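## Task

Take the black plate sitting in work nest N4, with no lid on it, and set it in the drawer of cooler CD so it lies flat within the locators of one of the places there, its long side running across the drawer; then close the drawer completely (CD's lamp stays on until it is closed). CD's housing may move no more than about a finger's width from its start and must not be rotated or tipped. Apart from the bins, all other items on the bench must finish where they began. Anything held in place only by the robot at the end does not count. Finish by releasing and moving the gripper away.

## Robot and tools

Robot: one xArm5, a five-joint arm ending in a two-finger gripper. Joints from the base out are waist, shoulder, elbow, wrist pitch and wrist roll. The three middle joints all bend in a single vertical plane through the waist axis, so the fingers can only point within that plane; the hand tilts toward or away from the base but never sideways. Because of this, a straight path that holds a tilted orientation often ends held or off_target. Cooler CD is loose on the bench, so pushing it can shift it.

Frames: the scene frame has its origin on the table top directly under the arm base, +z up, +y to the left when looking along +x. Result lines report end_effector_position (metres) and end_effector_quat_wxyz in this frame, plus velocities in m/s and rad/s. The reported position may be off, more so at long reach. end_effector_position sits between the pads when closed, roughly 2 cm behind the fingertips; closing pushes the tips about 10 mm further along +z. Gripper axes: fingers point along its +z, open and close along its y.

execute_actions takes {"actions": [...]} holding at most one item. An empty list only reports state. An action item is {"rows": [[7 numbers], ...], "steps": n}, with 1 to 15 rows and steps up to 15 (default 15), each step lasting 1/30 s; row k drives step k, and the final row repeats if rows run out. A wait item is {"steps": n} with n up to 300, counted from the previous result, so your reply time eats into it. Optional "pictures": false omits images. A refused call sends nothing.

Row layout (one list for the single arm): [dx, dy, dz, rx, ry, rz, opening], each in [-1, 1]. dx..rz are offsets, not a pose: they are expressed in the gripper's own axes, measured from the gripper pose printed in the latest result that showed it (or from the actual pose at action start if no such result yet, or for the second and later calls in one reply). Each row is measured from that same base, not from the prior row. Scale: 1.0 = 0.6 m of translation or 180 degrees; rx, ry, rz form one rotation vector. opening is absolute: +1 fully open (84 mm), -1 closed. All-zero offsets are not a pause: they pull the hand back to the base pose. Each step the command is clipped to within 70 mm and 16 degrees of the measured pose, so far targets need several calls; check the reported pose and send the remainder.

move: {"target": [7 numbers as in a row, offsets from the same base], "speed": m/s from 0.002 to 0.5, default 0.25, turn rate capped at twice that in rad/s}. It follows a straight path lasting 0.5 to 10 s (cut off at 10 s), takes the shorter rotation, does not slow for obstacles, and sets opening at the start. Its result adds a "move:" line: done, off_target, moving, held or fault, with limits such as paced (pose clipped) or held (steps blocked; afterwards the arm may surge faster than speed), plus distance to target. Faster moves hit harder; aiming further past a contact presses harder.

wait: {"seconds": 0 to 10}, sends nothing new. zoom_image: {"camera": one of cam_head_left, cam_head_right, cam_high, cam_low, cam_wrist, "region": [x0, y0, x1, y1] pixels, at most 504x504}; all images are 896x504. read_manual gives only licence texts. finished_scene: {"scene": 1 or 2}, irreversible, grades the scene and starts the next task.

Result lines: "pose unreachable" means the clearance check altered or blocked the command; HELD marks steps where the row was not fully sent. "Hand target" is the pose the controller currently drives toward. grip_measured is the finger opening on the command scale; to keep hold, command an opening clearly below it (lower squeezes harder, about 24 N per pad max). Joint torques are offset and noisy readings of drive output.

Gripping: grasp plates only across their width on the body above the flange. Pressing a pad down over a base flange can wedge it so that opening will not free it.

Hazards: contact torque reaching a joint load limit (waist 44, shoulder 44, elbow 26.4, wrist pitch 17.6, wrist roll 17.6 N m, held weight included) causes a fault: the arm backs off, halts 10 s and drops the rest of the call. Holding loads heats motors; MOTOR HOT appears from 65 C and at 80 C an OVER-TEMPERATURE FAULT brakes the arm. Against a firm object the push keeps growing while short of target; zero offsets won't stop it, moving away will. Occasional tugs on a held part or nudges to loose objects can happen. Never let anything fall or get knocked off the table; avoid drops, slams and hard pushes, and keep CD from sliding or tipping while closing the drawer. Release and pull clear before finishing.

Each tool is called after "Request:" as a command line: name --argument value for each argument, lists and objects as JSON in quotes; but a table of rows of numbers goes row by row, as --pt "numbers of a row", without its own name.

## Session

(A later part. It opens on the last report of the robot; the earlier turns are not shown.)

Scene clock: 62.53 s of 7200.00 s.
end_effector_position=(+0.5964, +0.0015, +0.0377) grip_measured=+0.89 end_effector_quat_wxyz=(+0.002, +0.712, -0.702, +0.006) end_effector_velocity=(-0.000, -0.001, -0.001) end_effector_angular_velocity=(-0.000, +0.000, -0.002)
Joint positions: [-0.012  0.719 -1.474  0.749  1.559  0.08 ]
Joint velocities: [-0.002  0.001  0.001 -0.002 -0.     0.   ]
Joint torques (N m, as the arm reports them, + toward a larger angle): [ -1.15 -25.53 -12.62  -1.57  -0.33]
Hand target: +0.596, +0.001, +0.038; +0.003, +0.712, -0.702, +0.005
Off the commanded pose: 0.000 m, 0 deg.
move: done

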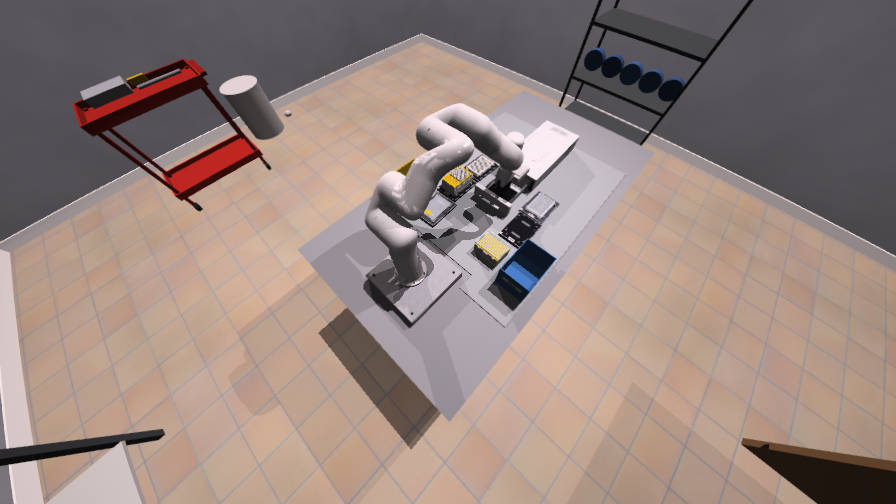

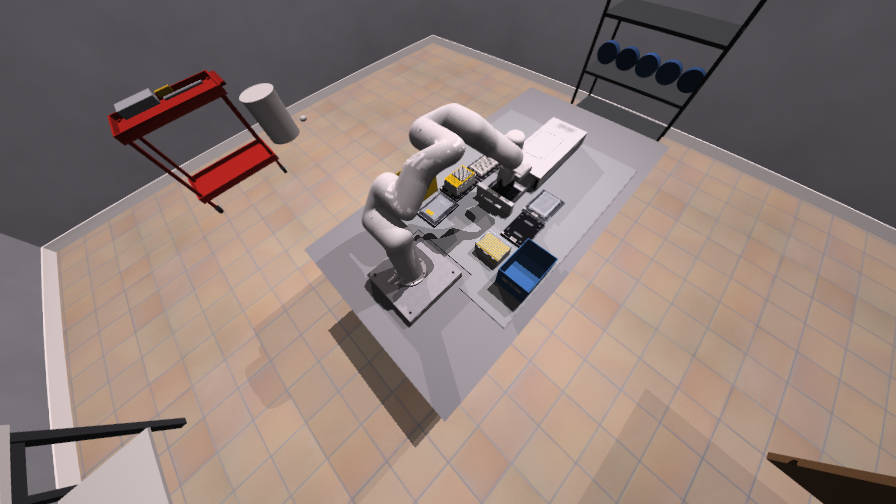

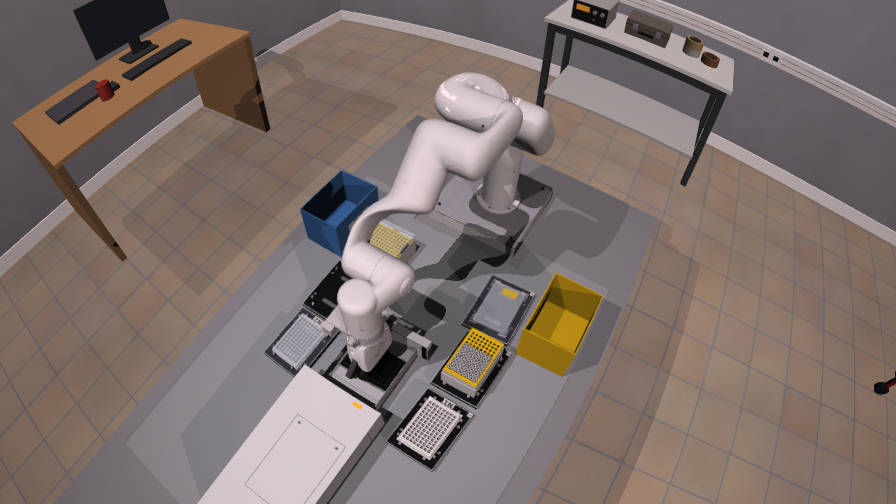

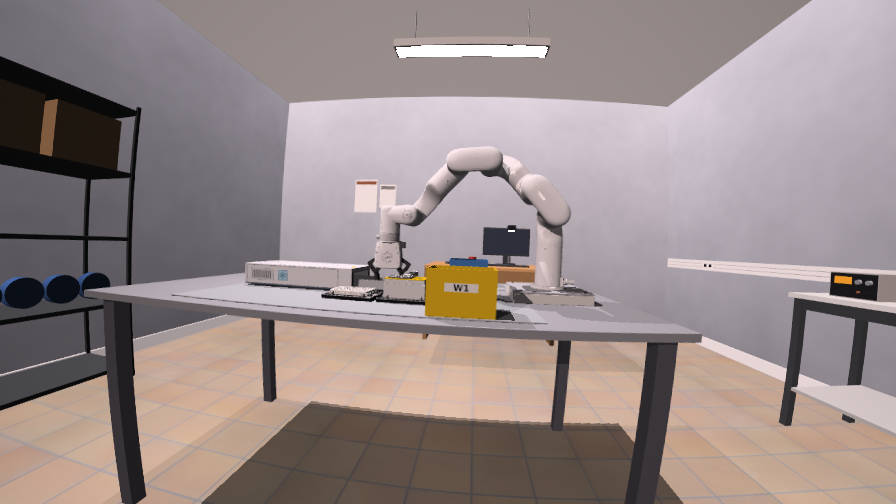

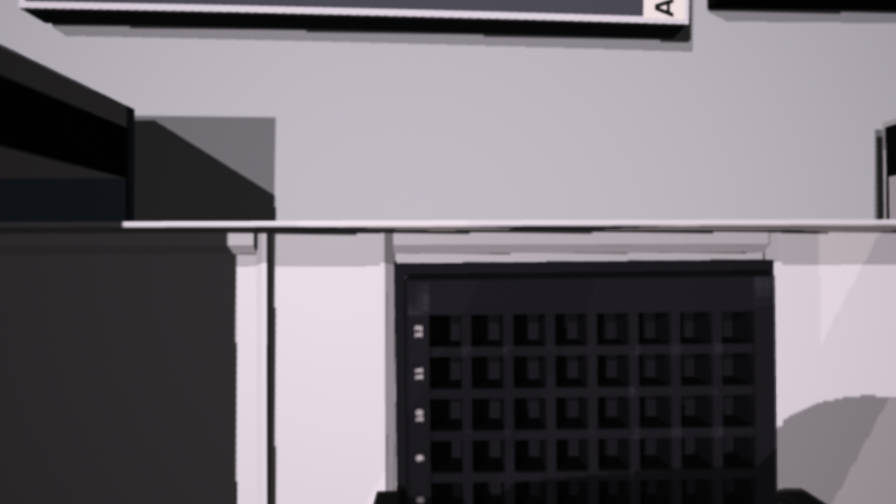

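Request:
move --target '[0,0,0,0,0,0,1]' --speed 0.02

Request:
move --target '[0,0,-0.15,0,0,0,1]' --speed 0.08

Request:
move --target '[0,0.1,0,0,0,-0.5,-1]' --speed 0.3

Scene clock: 66.13 s of 7200.00 s.
end_effector_position=(+0.5964, +0.0015, +0.0377) grip_measured=+1.00 end_effector_quat_wxyz=(+0.002, +0.712, -0.702, +0.005) end_effector_velocity=(-0.000, -0.001, +0.000) end_effector_angular_velocity=(-0.000, -0.000, -0.002)
Joint positions: [-0.012  0.719 -1.474  0.749  1.559  0.084]
Joint velocities: [-0.002 -0.001  0.001 -0.    -0.    -0.   ]
Joint torques (N m, as the arm reports them, + toward a larger angle): [ -2.16 -27.83 -14.41  -1.84  -0.29]
Hand target: +0.596, +0.001, +0.038; +0.002, +0.712, -0.702, +0.006
Off the commanded pose: 0.000 m, 0 deg.
move: done

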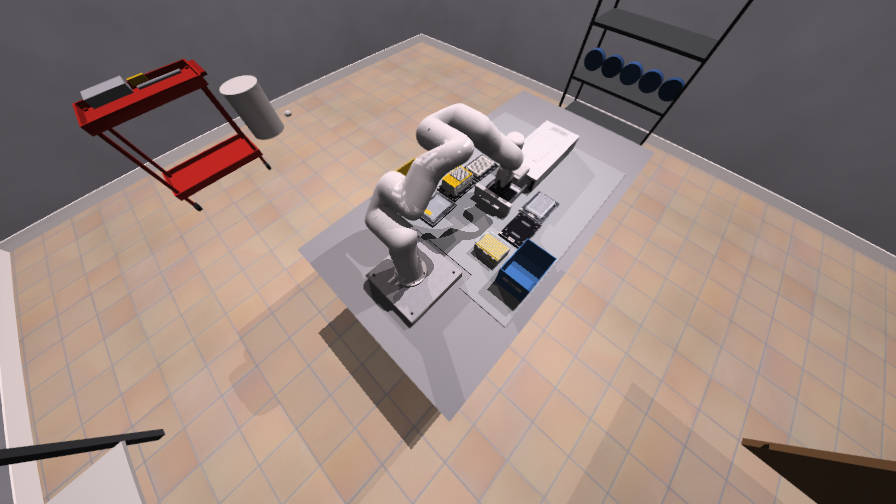

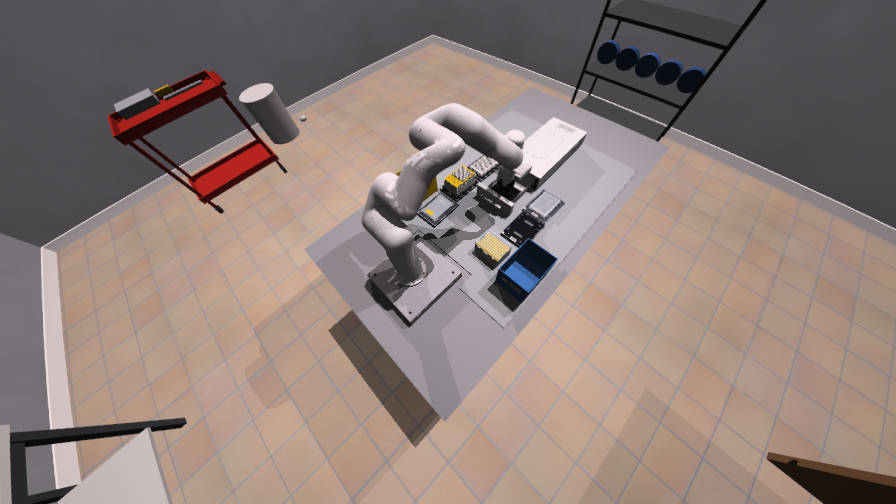

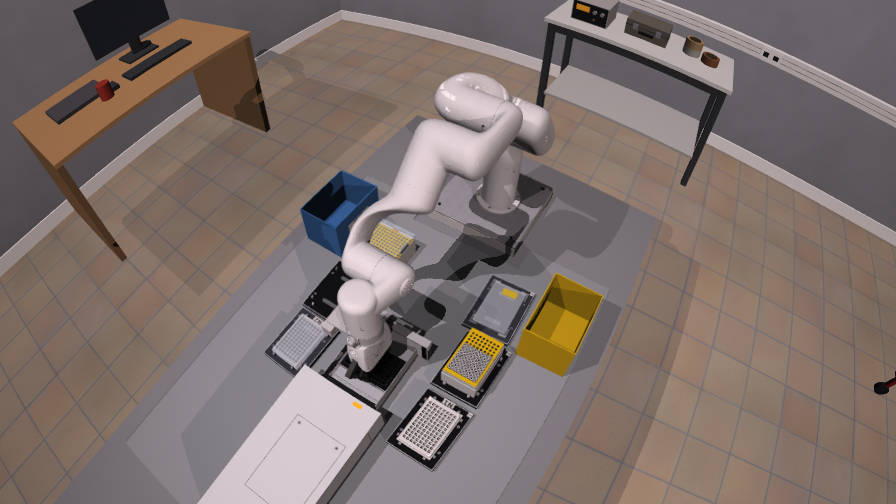

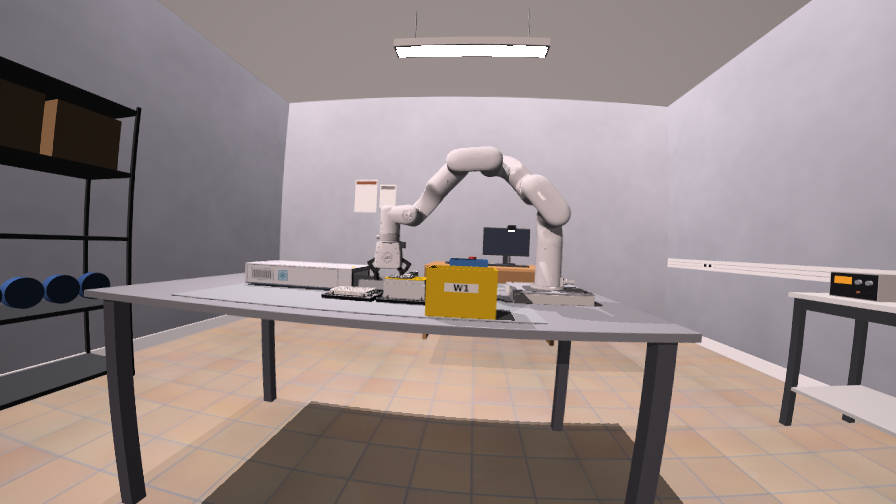

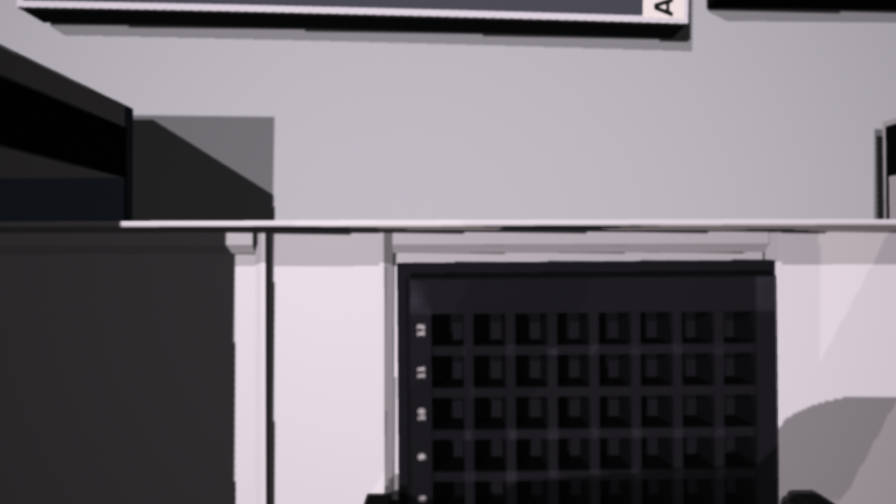

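Scene clock: 67.63 s of 7200.00 s.
end_effector_position=(+0.5960, +0.0025, +0.1269) grip_measured=+1.00 end_effector_quat_wxyz=(+0.003, +0.712, -0.702, +0.005) end_effector_velocity=(-0.001, +0.000, +0.003) end_effector_angular_velocity=(-0.000, +0.002, +0.000)
Joint positions: [-0.012  0.561 -1.498  0.931  1.559  0.084]
Joint velocities: [ 0.    -0.004 -0.002  0.008  0.     0.   ]
Joint torques (N m, as the arm reports them, + toward a larger angle): [ -1.95 -27.23 -15.57  -1.92  -0.35]
Hand target: +0.596, +0.003, +0.128; +0.002, +0.712, -0.702, +0.005
Off the commanded pose: 0.001 m, 0 deg.
move: done

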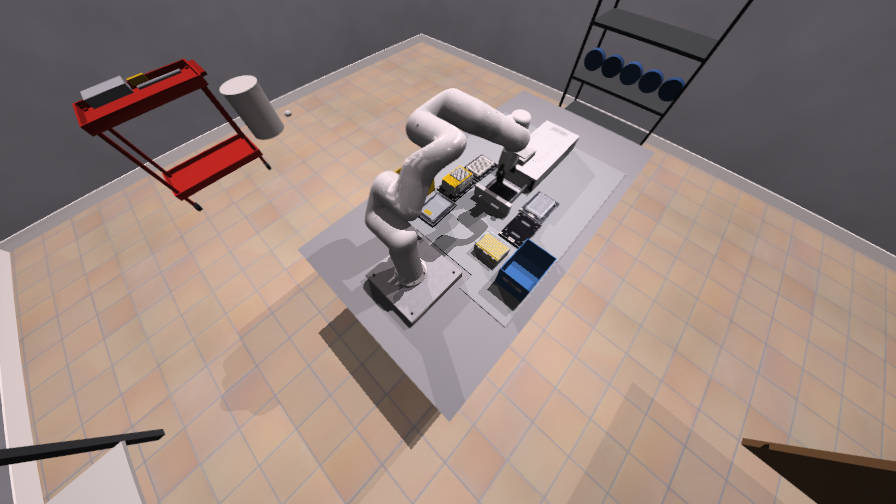

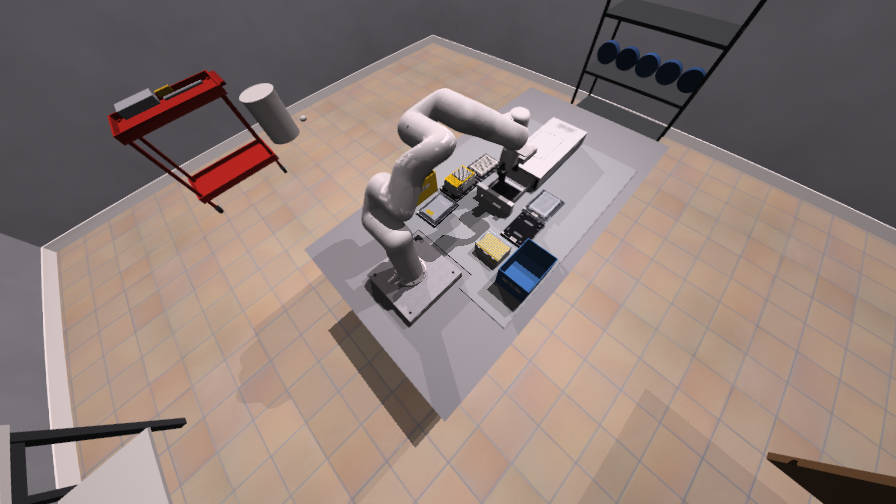

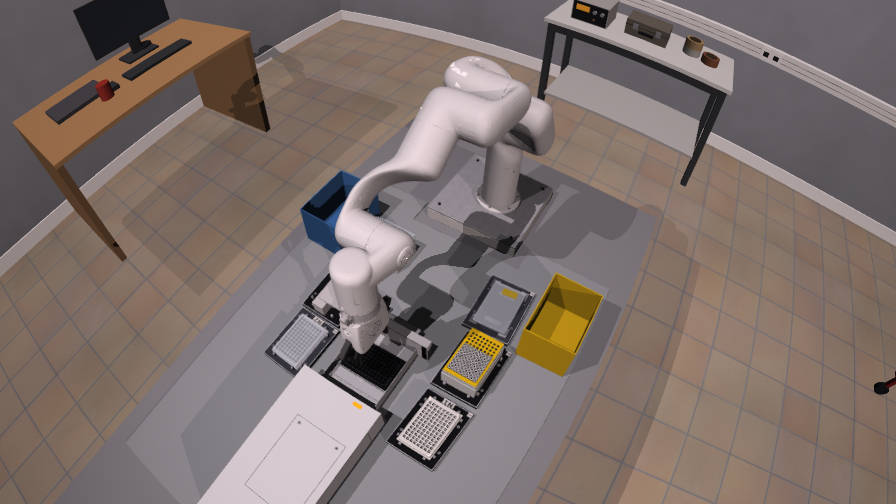

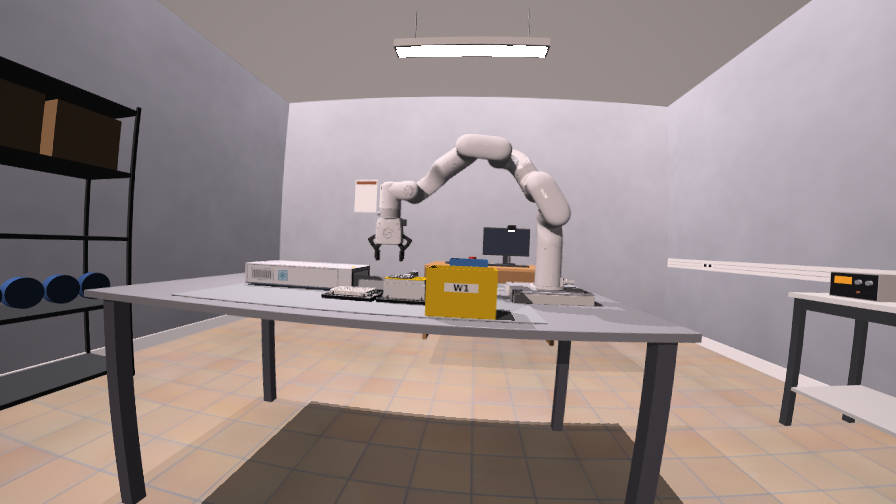

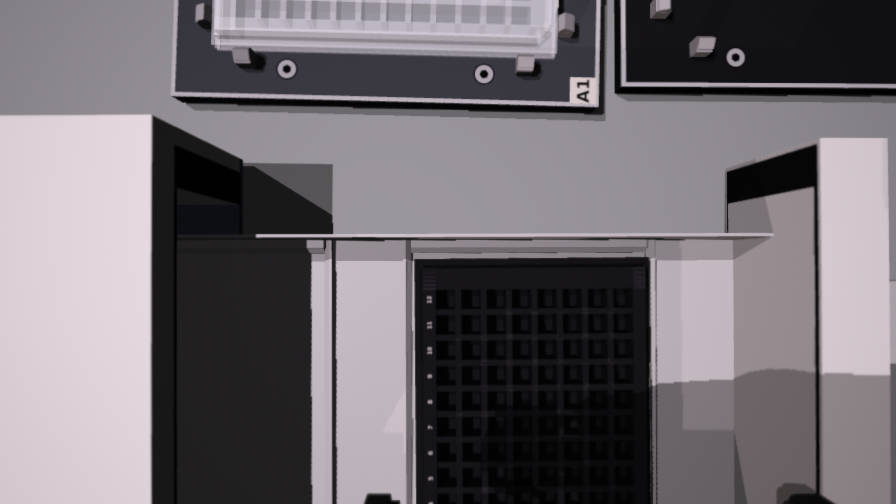

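Scene clock: 70.80 s of 7200.00 s.
end_effector_position=(+0.5360, +0.0018, +0.1268) grip_measured=-1.00 end_effector_quat_wxyz=(+0.006, +1.000, +0.007, +0.002) end_effector_velocity=(-0.000, +0.000, +0.001) end_effector_angular_velocity=(-0.000, -0.001, +0.011)
Joint positions: [-0.013  0.373 -1.203  0.825 -0.012  0.   ]
Joint velocities: [ 0.    -0.002  0.002 -0.001 -0.011  0.   ]
Joint torques (N m, as the arm reports them, + toward a larger angle): [ -2.09 -23.71 -15.06  -1.84  -0.43]
Hand target: +0.536, +0.002, +0.127; +0.006, +1.000, +0.007, +0.002
Off the commanded pose: 0.000 m, 0 deg.
move: done

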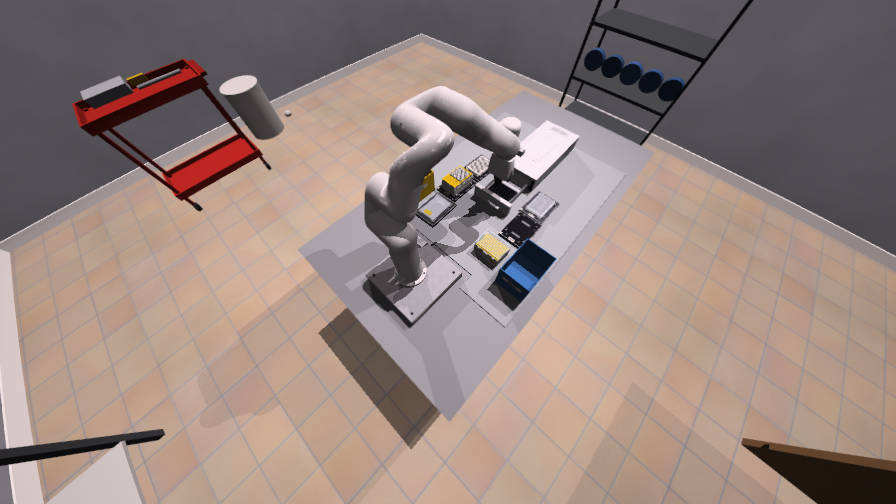

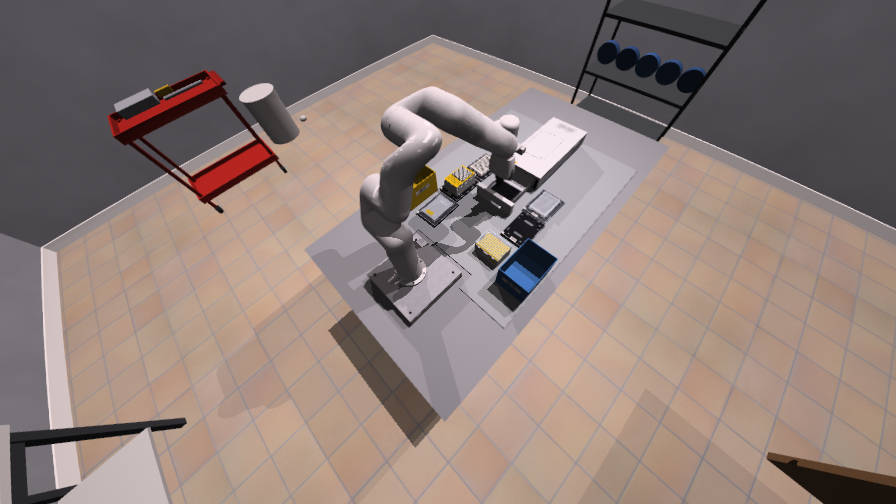

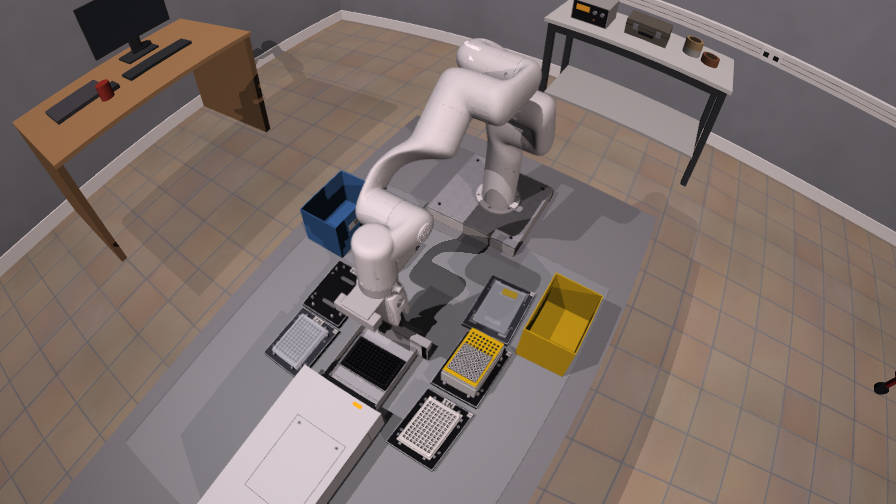

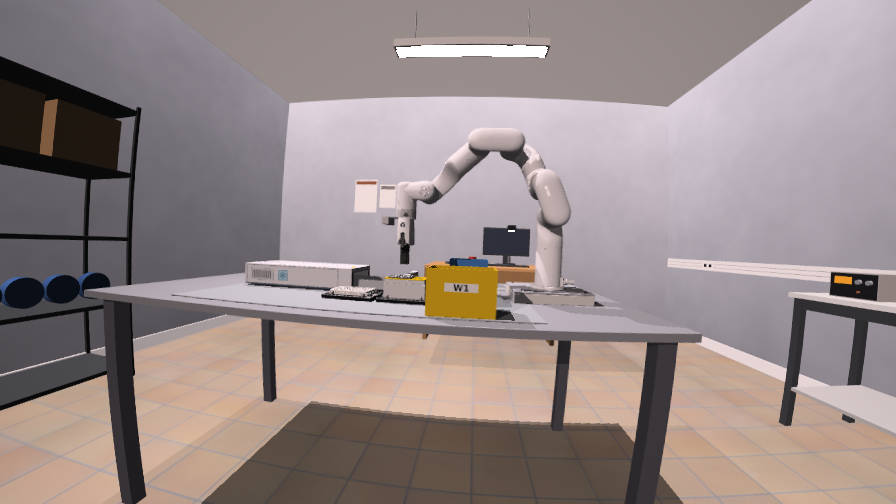

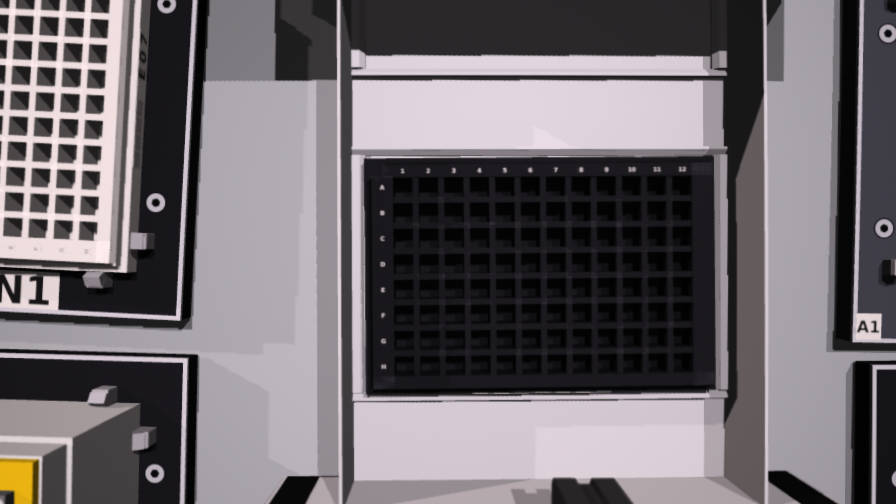

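Request:
move --target '[-0.16,0,0,0,0,0,-1]' --speed 0.2

Request:
move --target '[0,0,0.128,0,0,0,-1]' --speed 0.1

Request:
move --target '[0.29,0,0,0,0,0,-1]' --speed 0.04

Scene clock: 75.00 s of 7200.00 s.
end_effector_position=(+0.4403, +0.0007, +0.1266) grip_measured=-1.00 end_effector_quat_wxyz=(+0.006, +1.000, +0.007, +0.002) end_effector_velocity=(-0.002, +0.000, +0.000) end_effector_angular_velocity=(-0.000, -0.002, +0.000)
Joint positions: [-0.015  0.092 -0.809  0.712 -0.014  0.   ]
Joint velocities: [ 0.    -0.009  0.01  -0.003 -0.     0.   ]
Joint torques (N m, as the arm reports them, + toward a larger angle): [ -1.93 -17.99 -14.08  -1.9   -0.29]
Hand target: +0.440, +0.001, +0.127; +0.006, +1.000, +0.007, +0.002
Off the commanded pose: 0.000 m, 0 deg.
After step 90, 0.13 s passed at rest.
move: done

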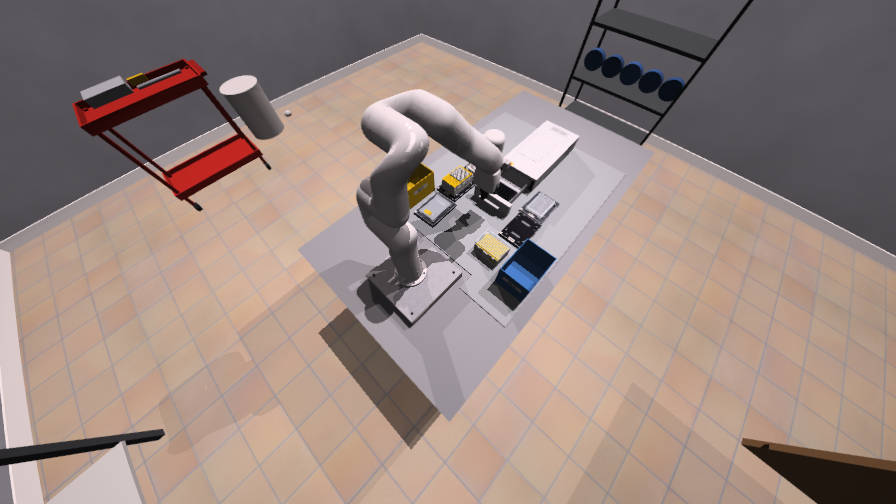

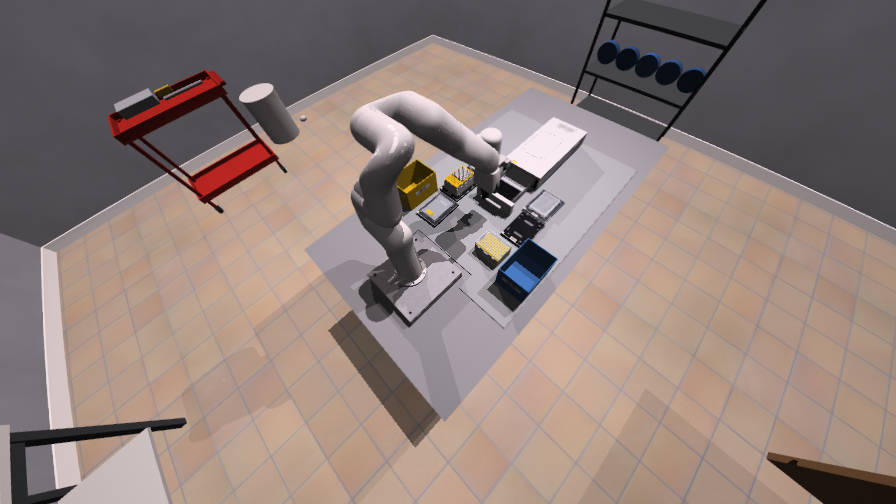

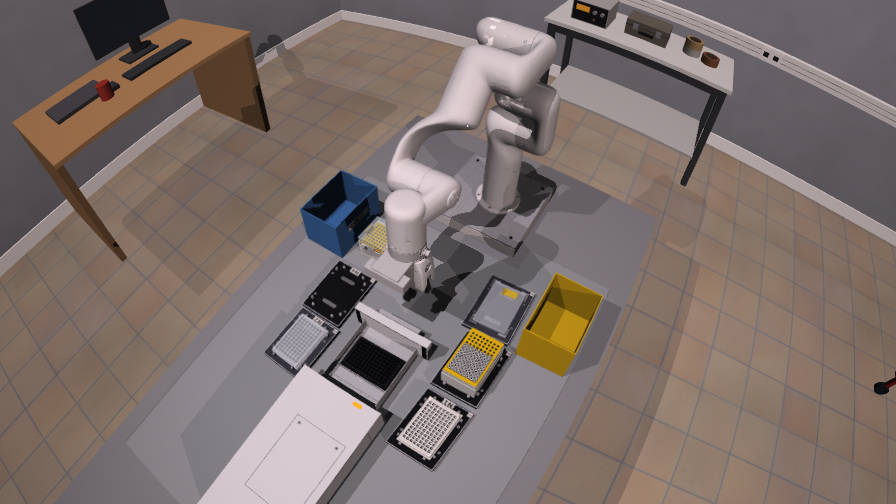

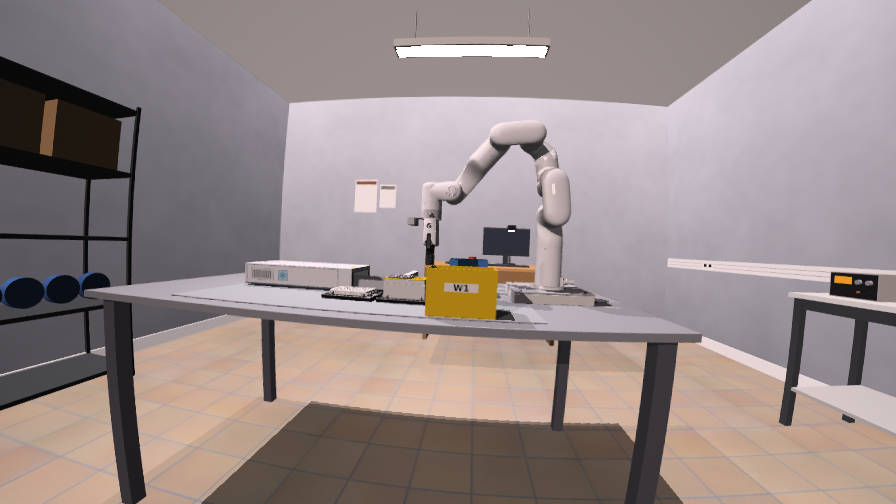

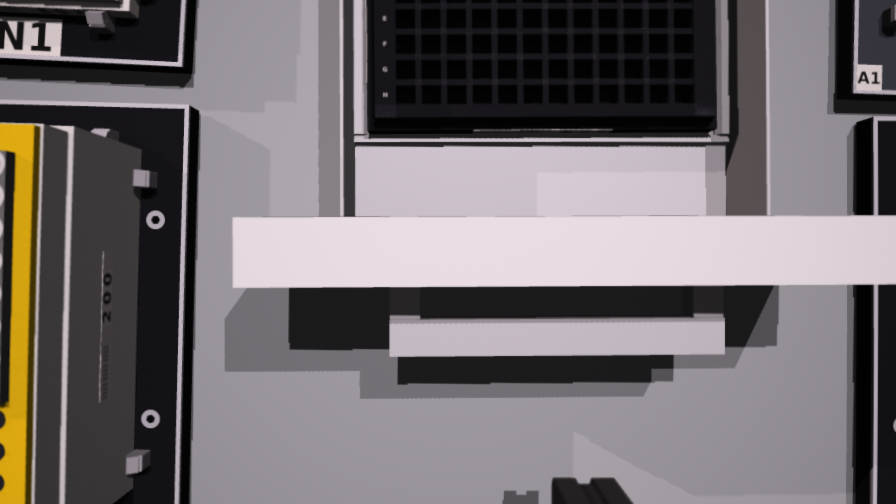

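Scene clock: 76.23 s of 7200.00 s.
end_effector_position=(+0.4406, -0.0001, +0.0503) grip_measured=-1.00 end_effector_quat_wxyz=(+0.006, +1.000, +0.007, +0.002) end_effector_velocity=(-0.001, -0.001, -0.003) end_effector_angular_velocity=(-0.000, +0.003, -0.001)
Joint positions: [-0.015  0.283 -0.783  0.495 -0.014  0.   ]
Joint velocities: [-0.001  0.008  0.    -0.006 -0.     0.   ]
Joint torques (N m, as the arm reports them, + toward a larger angle): [ -2.04 -19.66 -11.87  -1.81  -0.4 ]
Hand target: +0.440, -0.000, +0.050; +0.006, +1.000, +0.007, +0.002
Off the commanded pose: 0.000 m, 0 deg.
move: done

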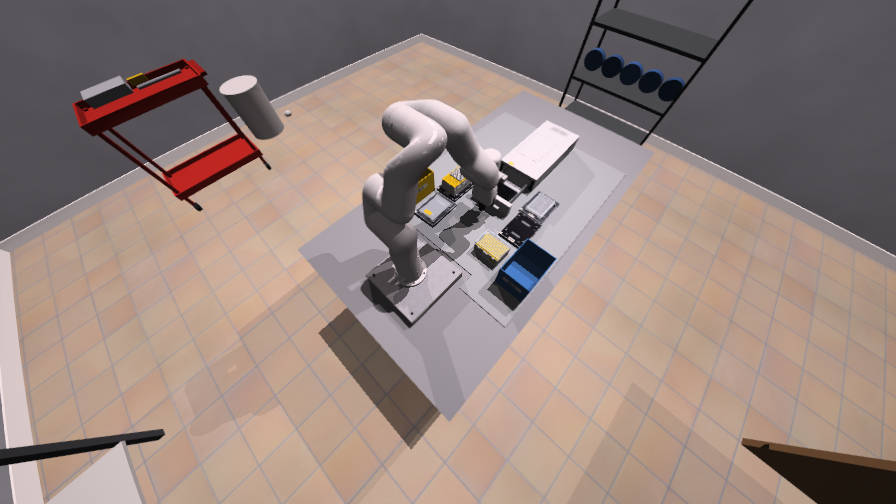

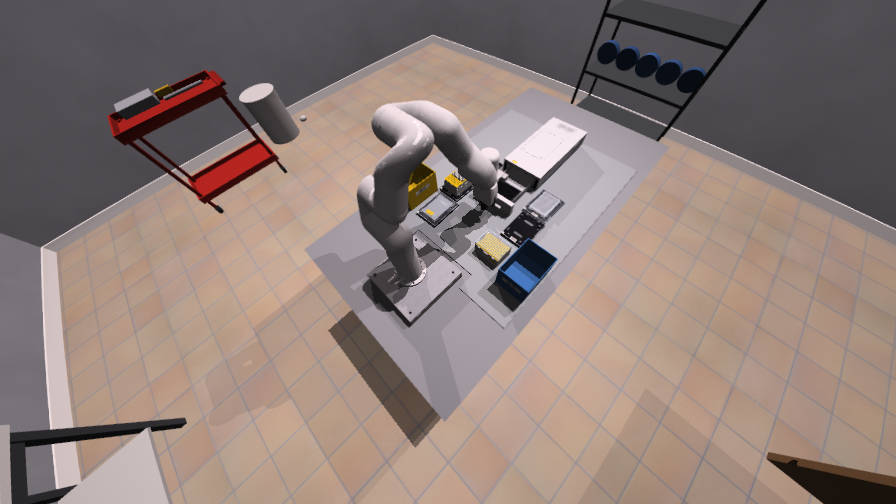

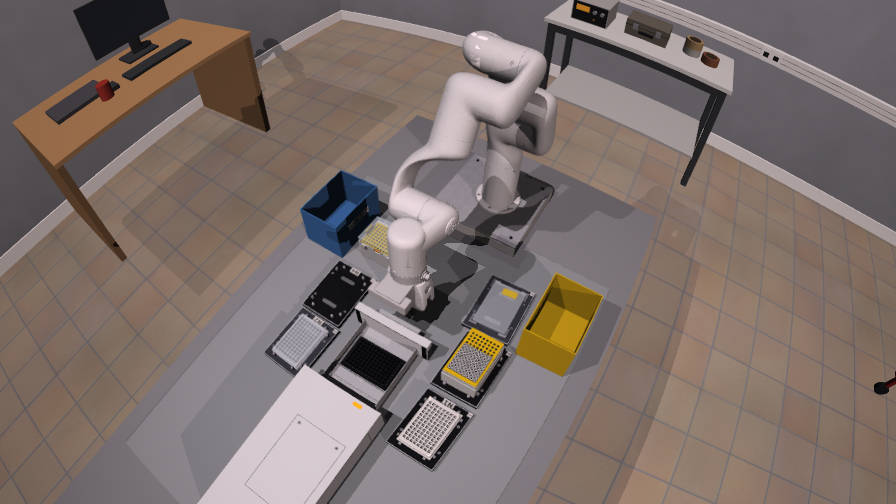

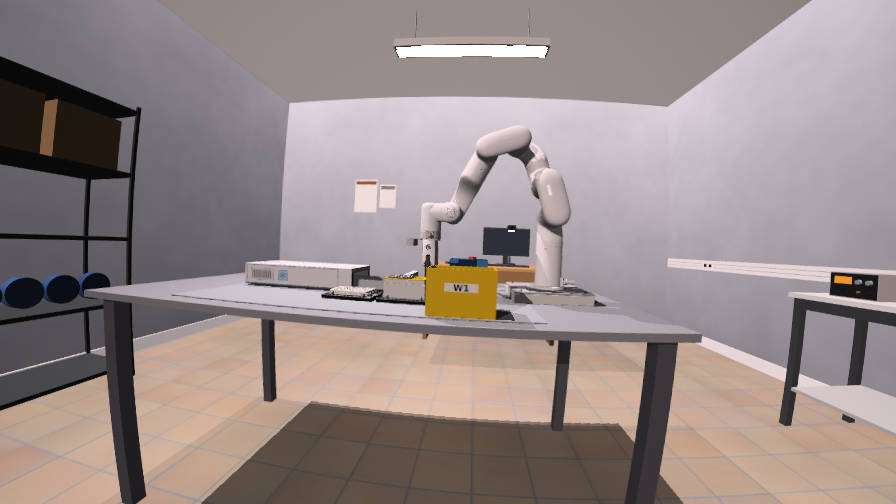

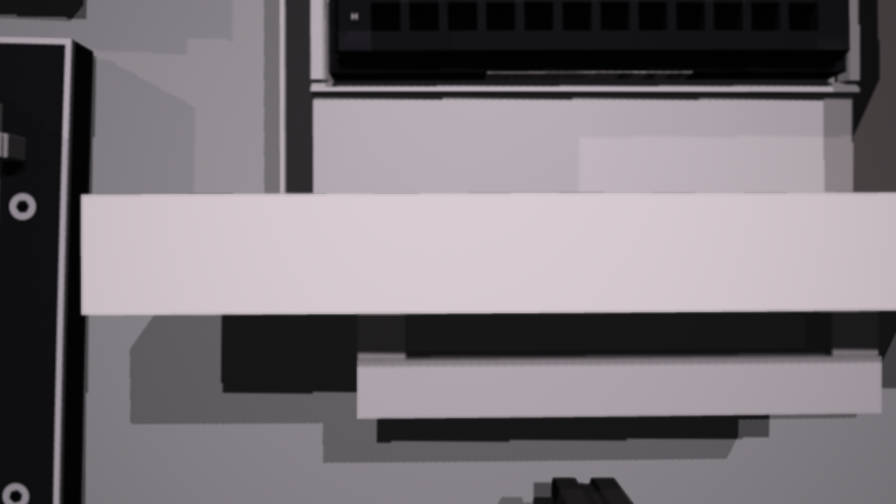

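Scene clock: 80.93 s of 7200.00 s.
end_effector_position=(+0.6144, +0.0017, +0.0507) grip_measured=-1.00 end_effector_quat_wxyz=(+0.006, +1.000, +0.007, +0.002) end_effector_velocity=(+0.002, +0.000, +0.000) end_effector_angular_velocity=(+0.000, -0.001, +0.000)
Joint positions: [-0.012  0.75  -1.573  0.817 -0.011  0.   ]
Joint velocities: [ 0.     0.007 -0.012  0.005  0.     0.   ]
Joint torques (N m, as the arm reports them, + toward a larger angle): [ -2.35 -28.54 -14.99  -2.08  -0.38]
Hand target: +0.615, +0.002, +0.051; +0.006, +1.000, +0.007, +0.002
Off the commanded pose: 0.001 m, 0 deg.
move: done

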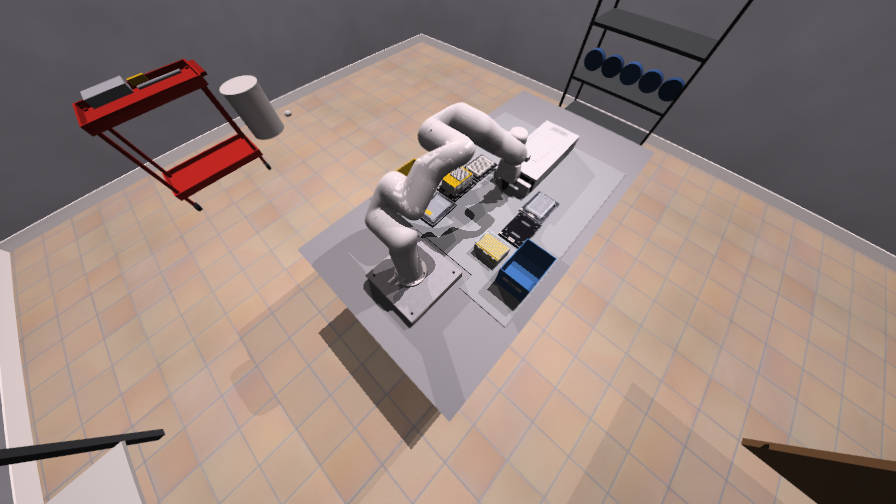

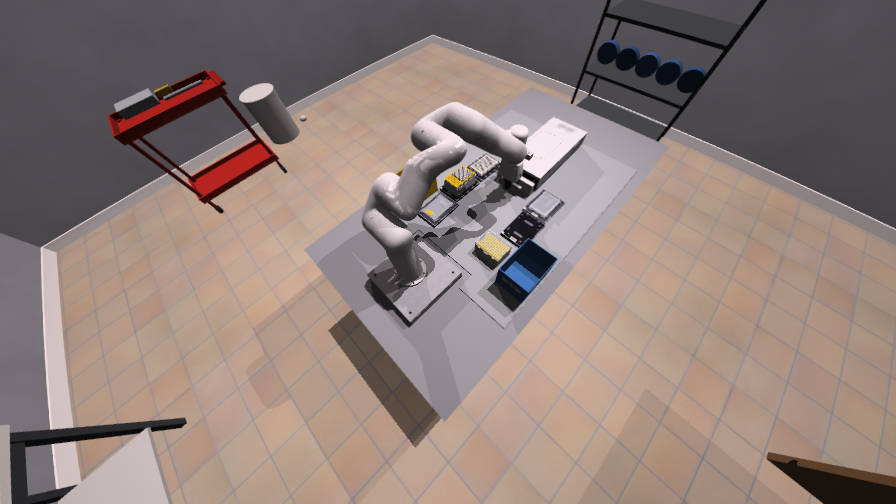

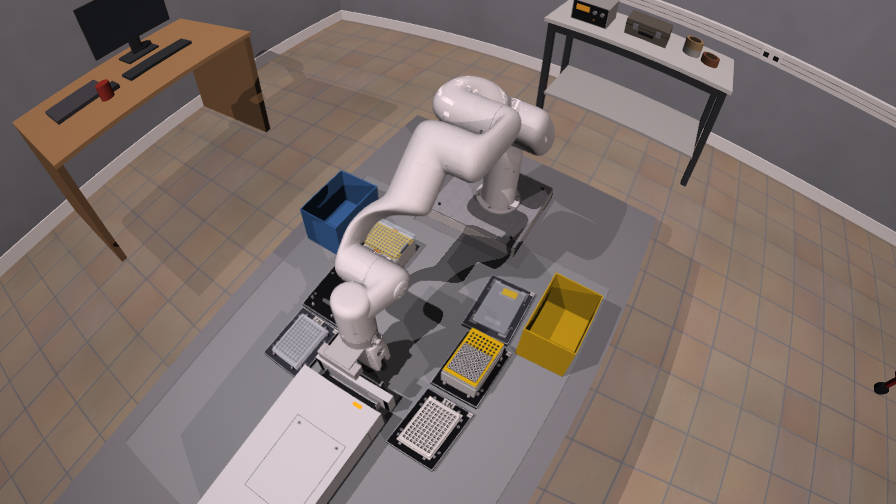

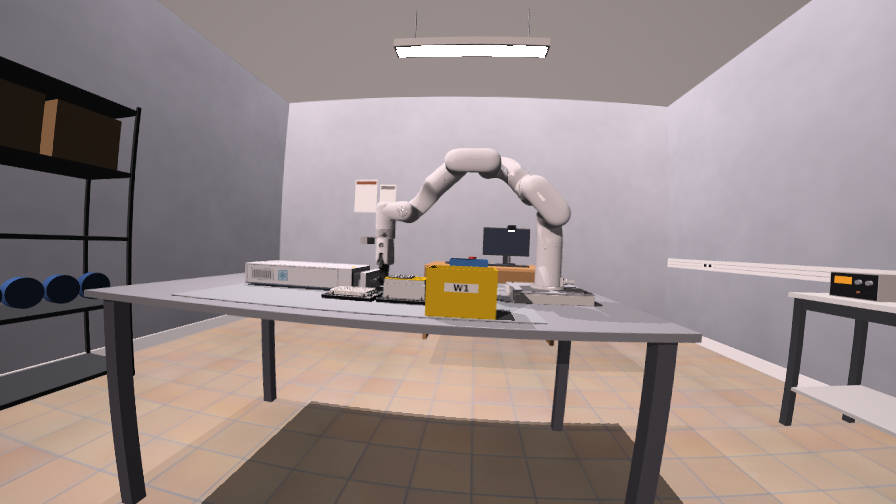

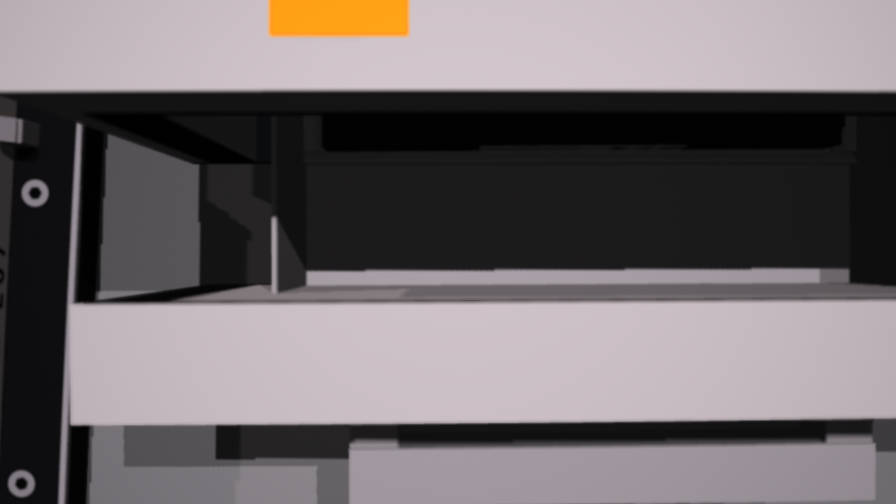

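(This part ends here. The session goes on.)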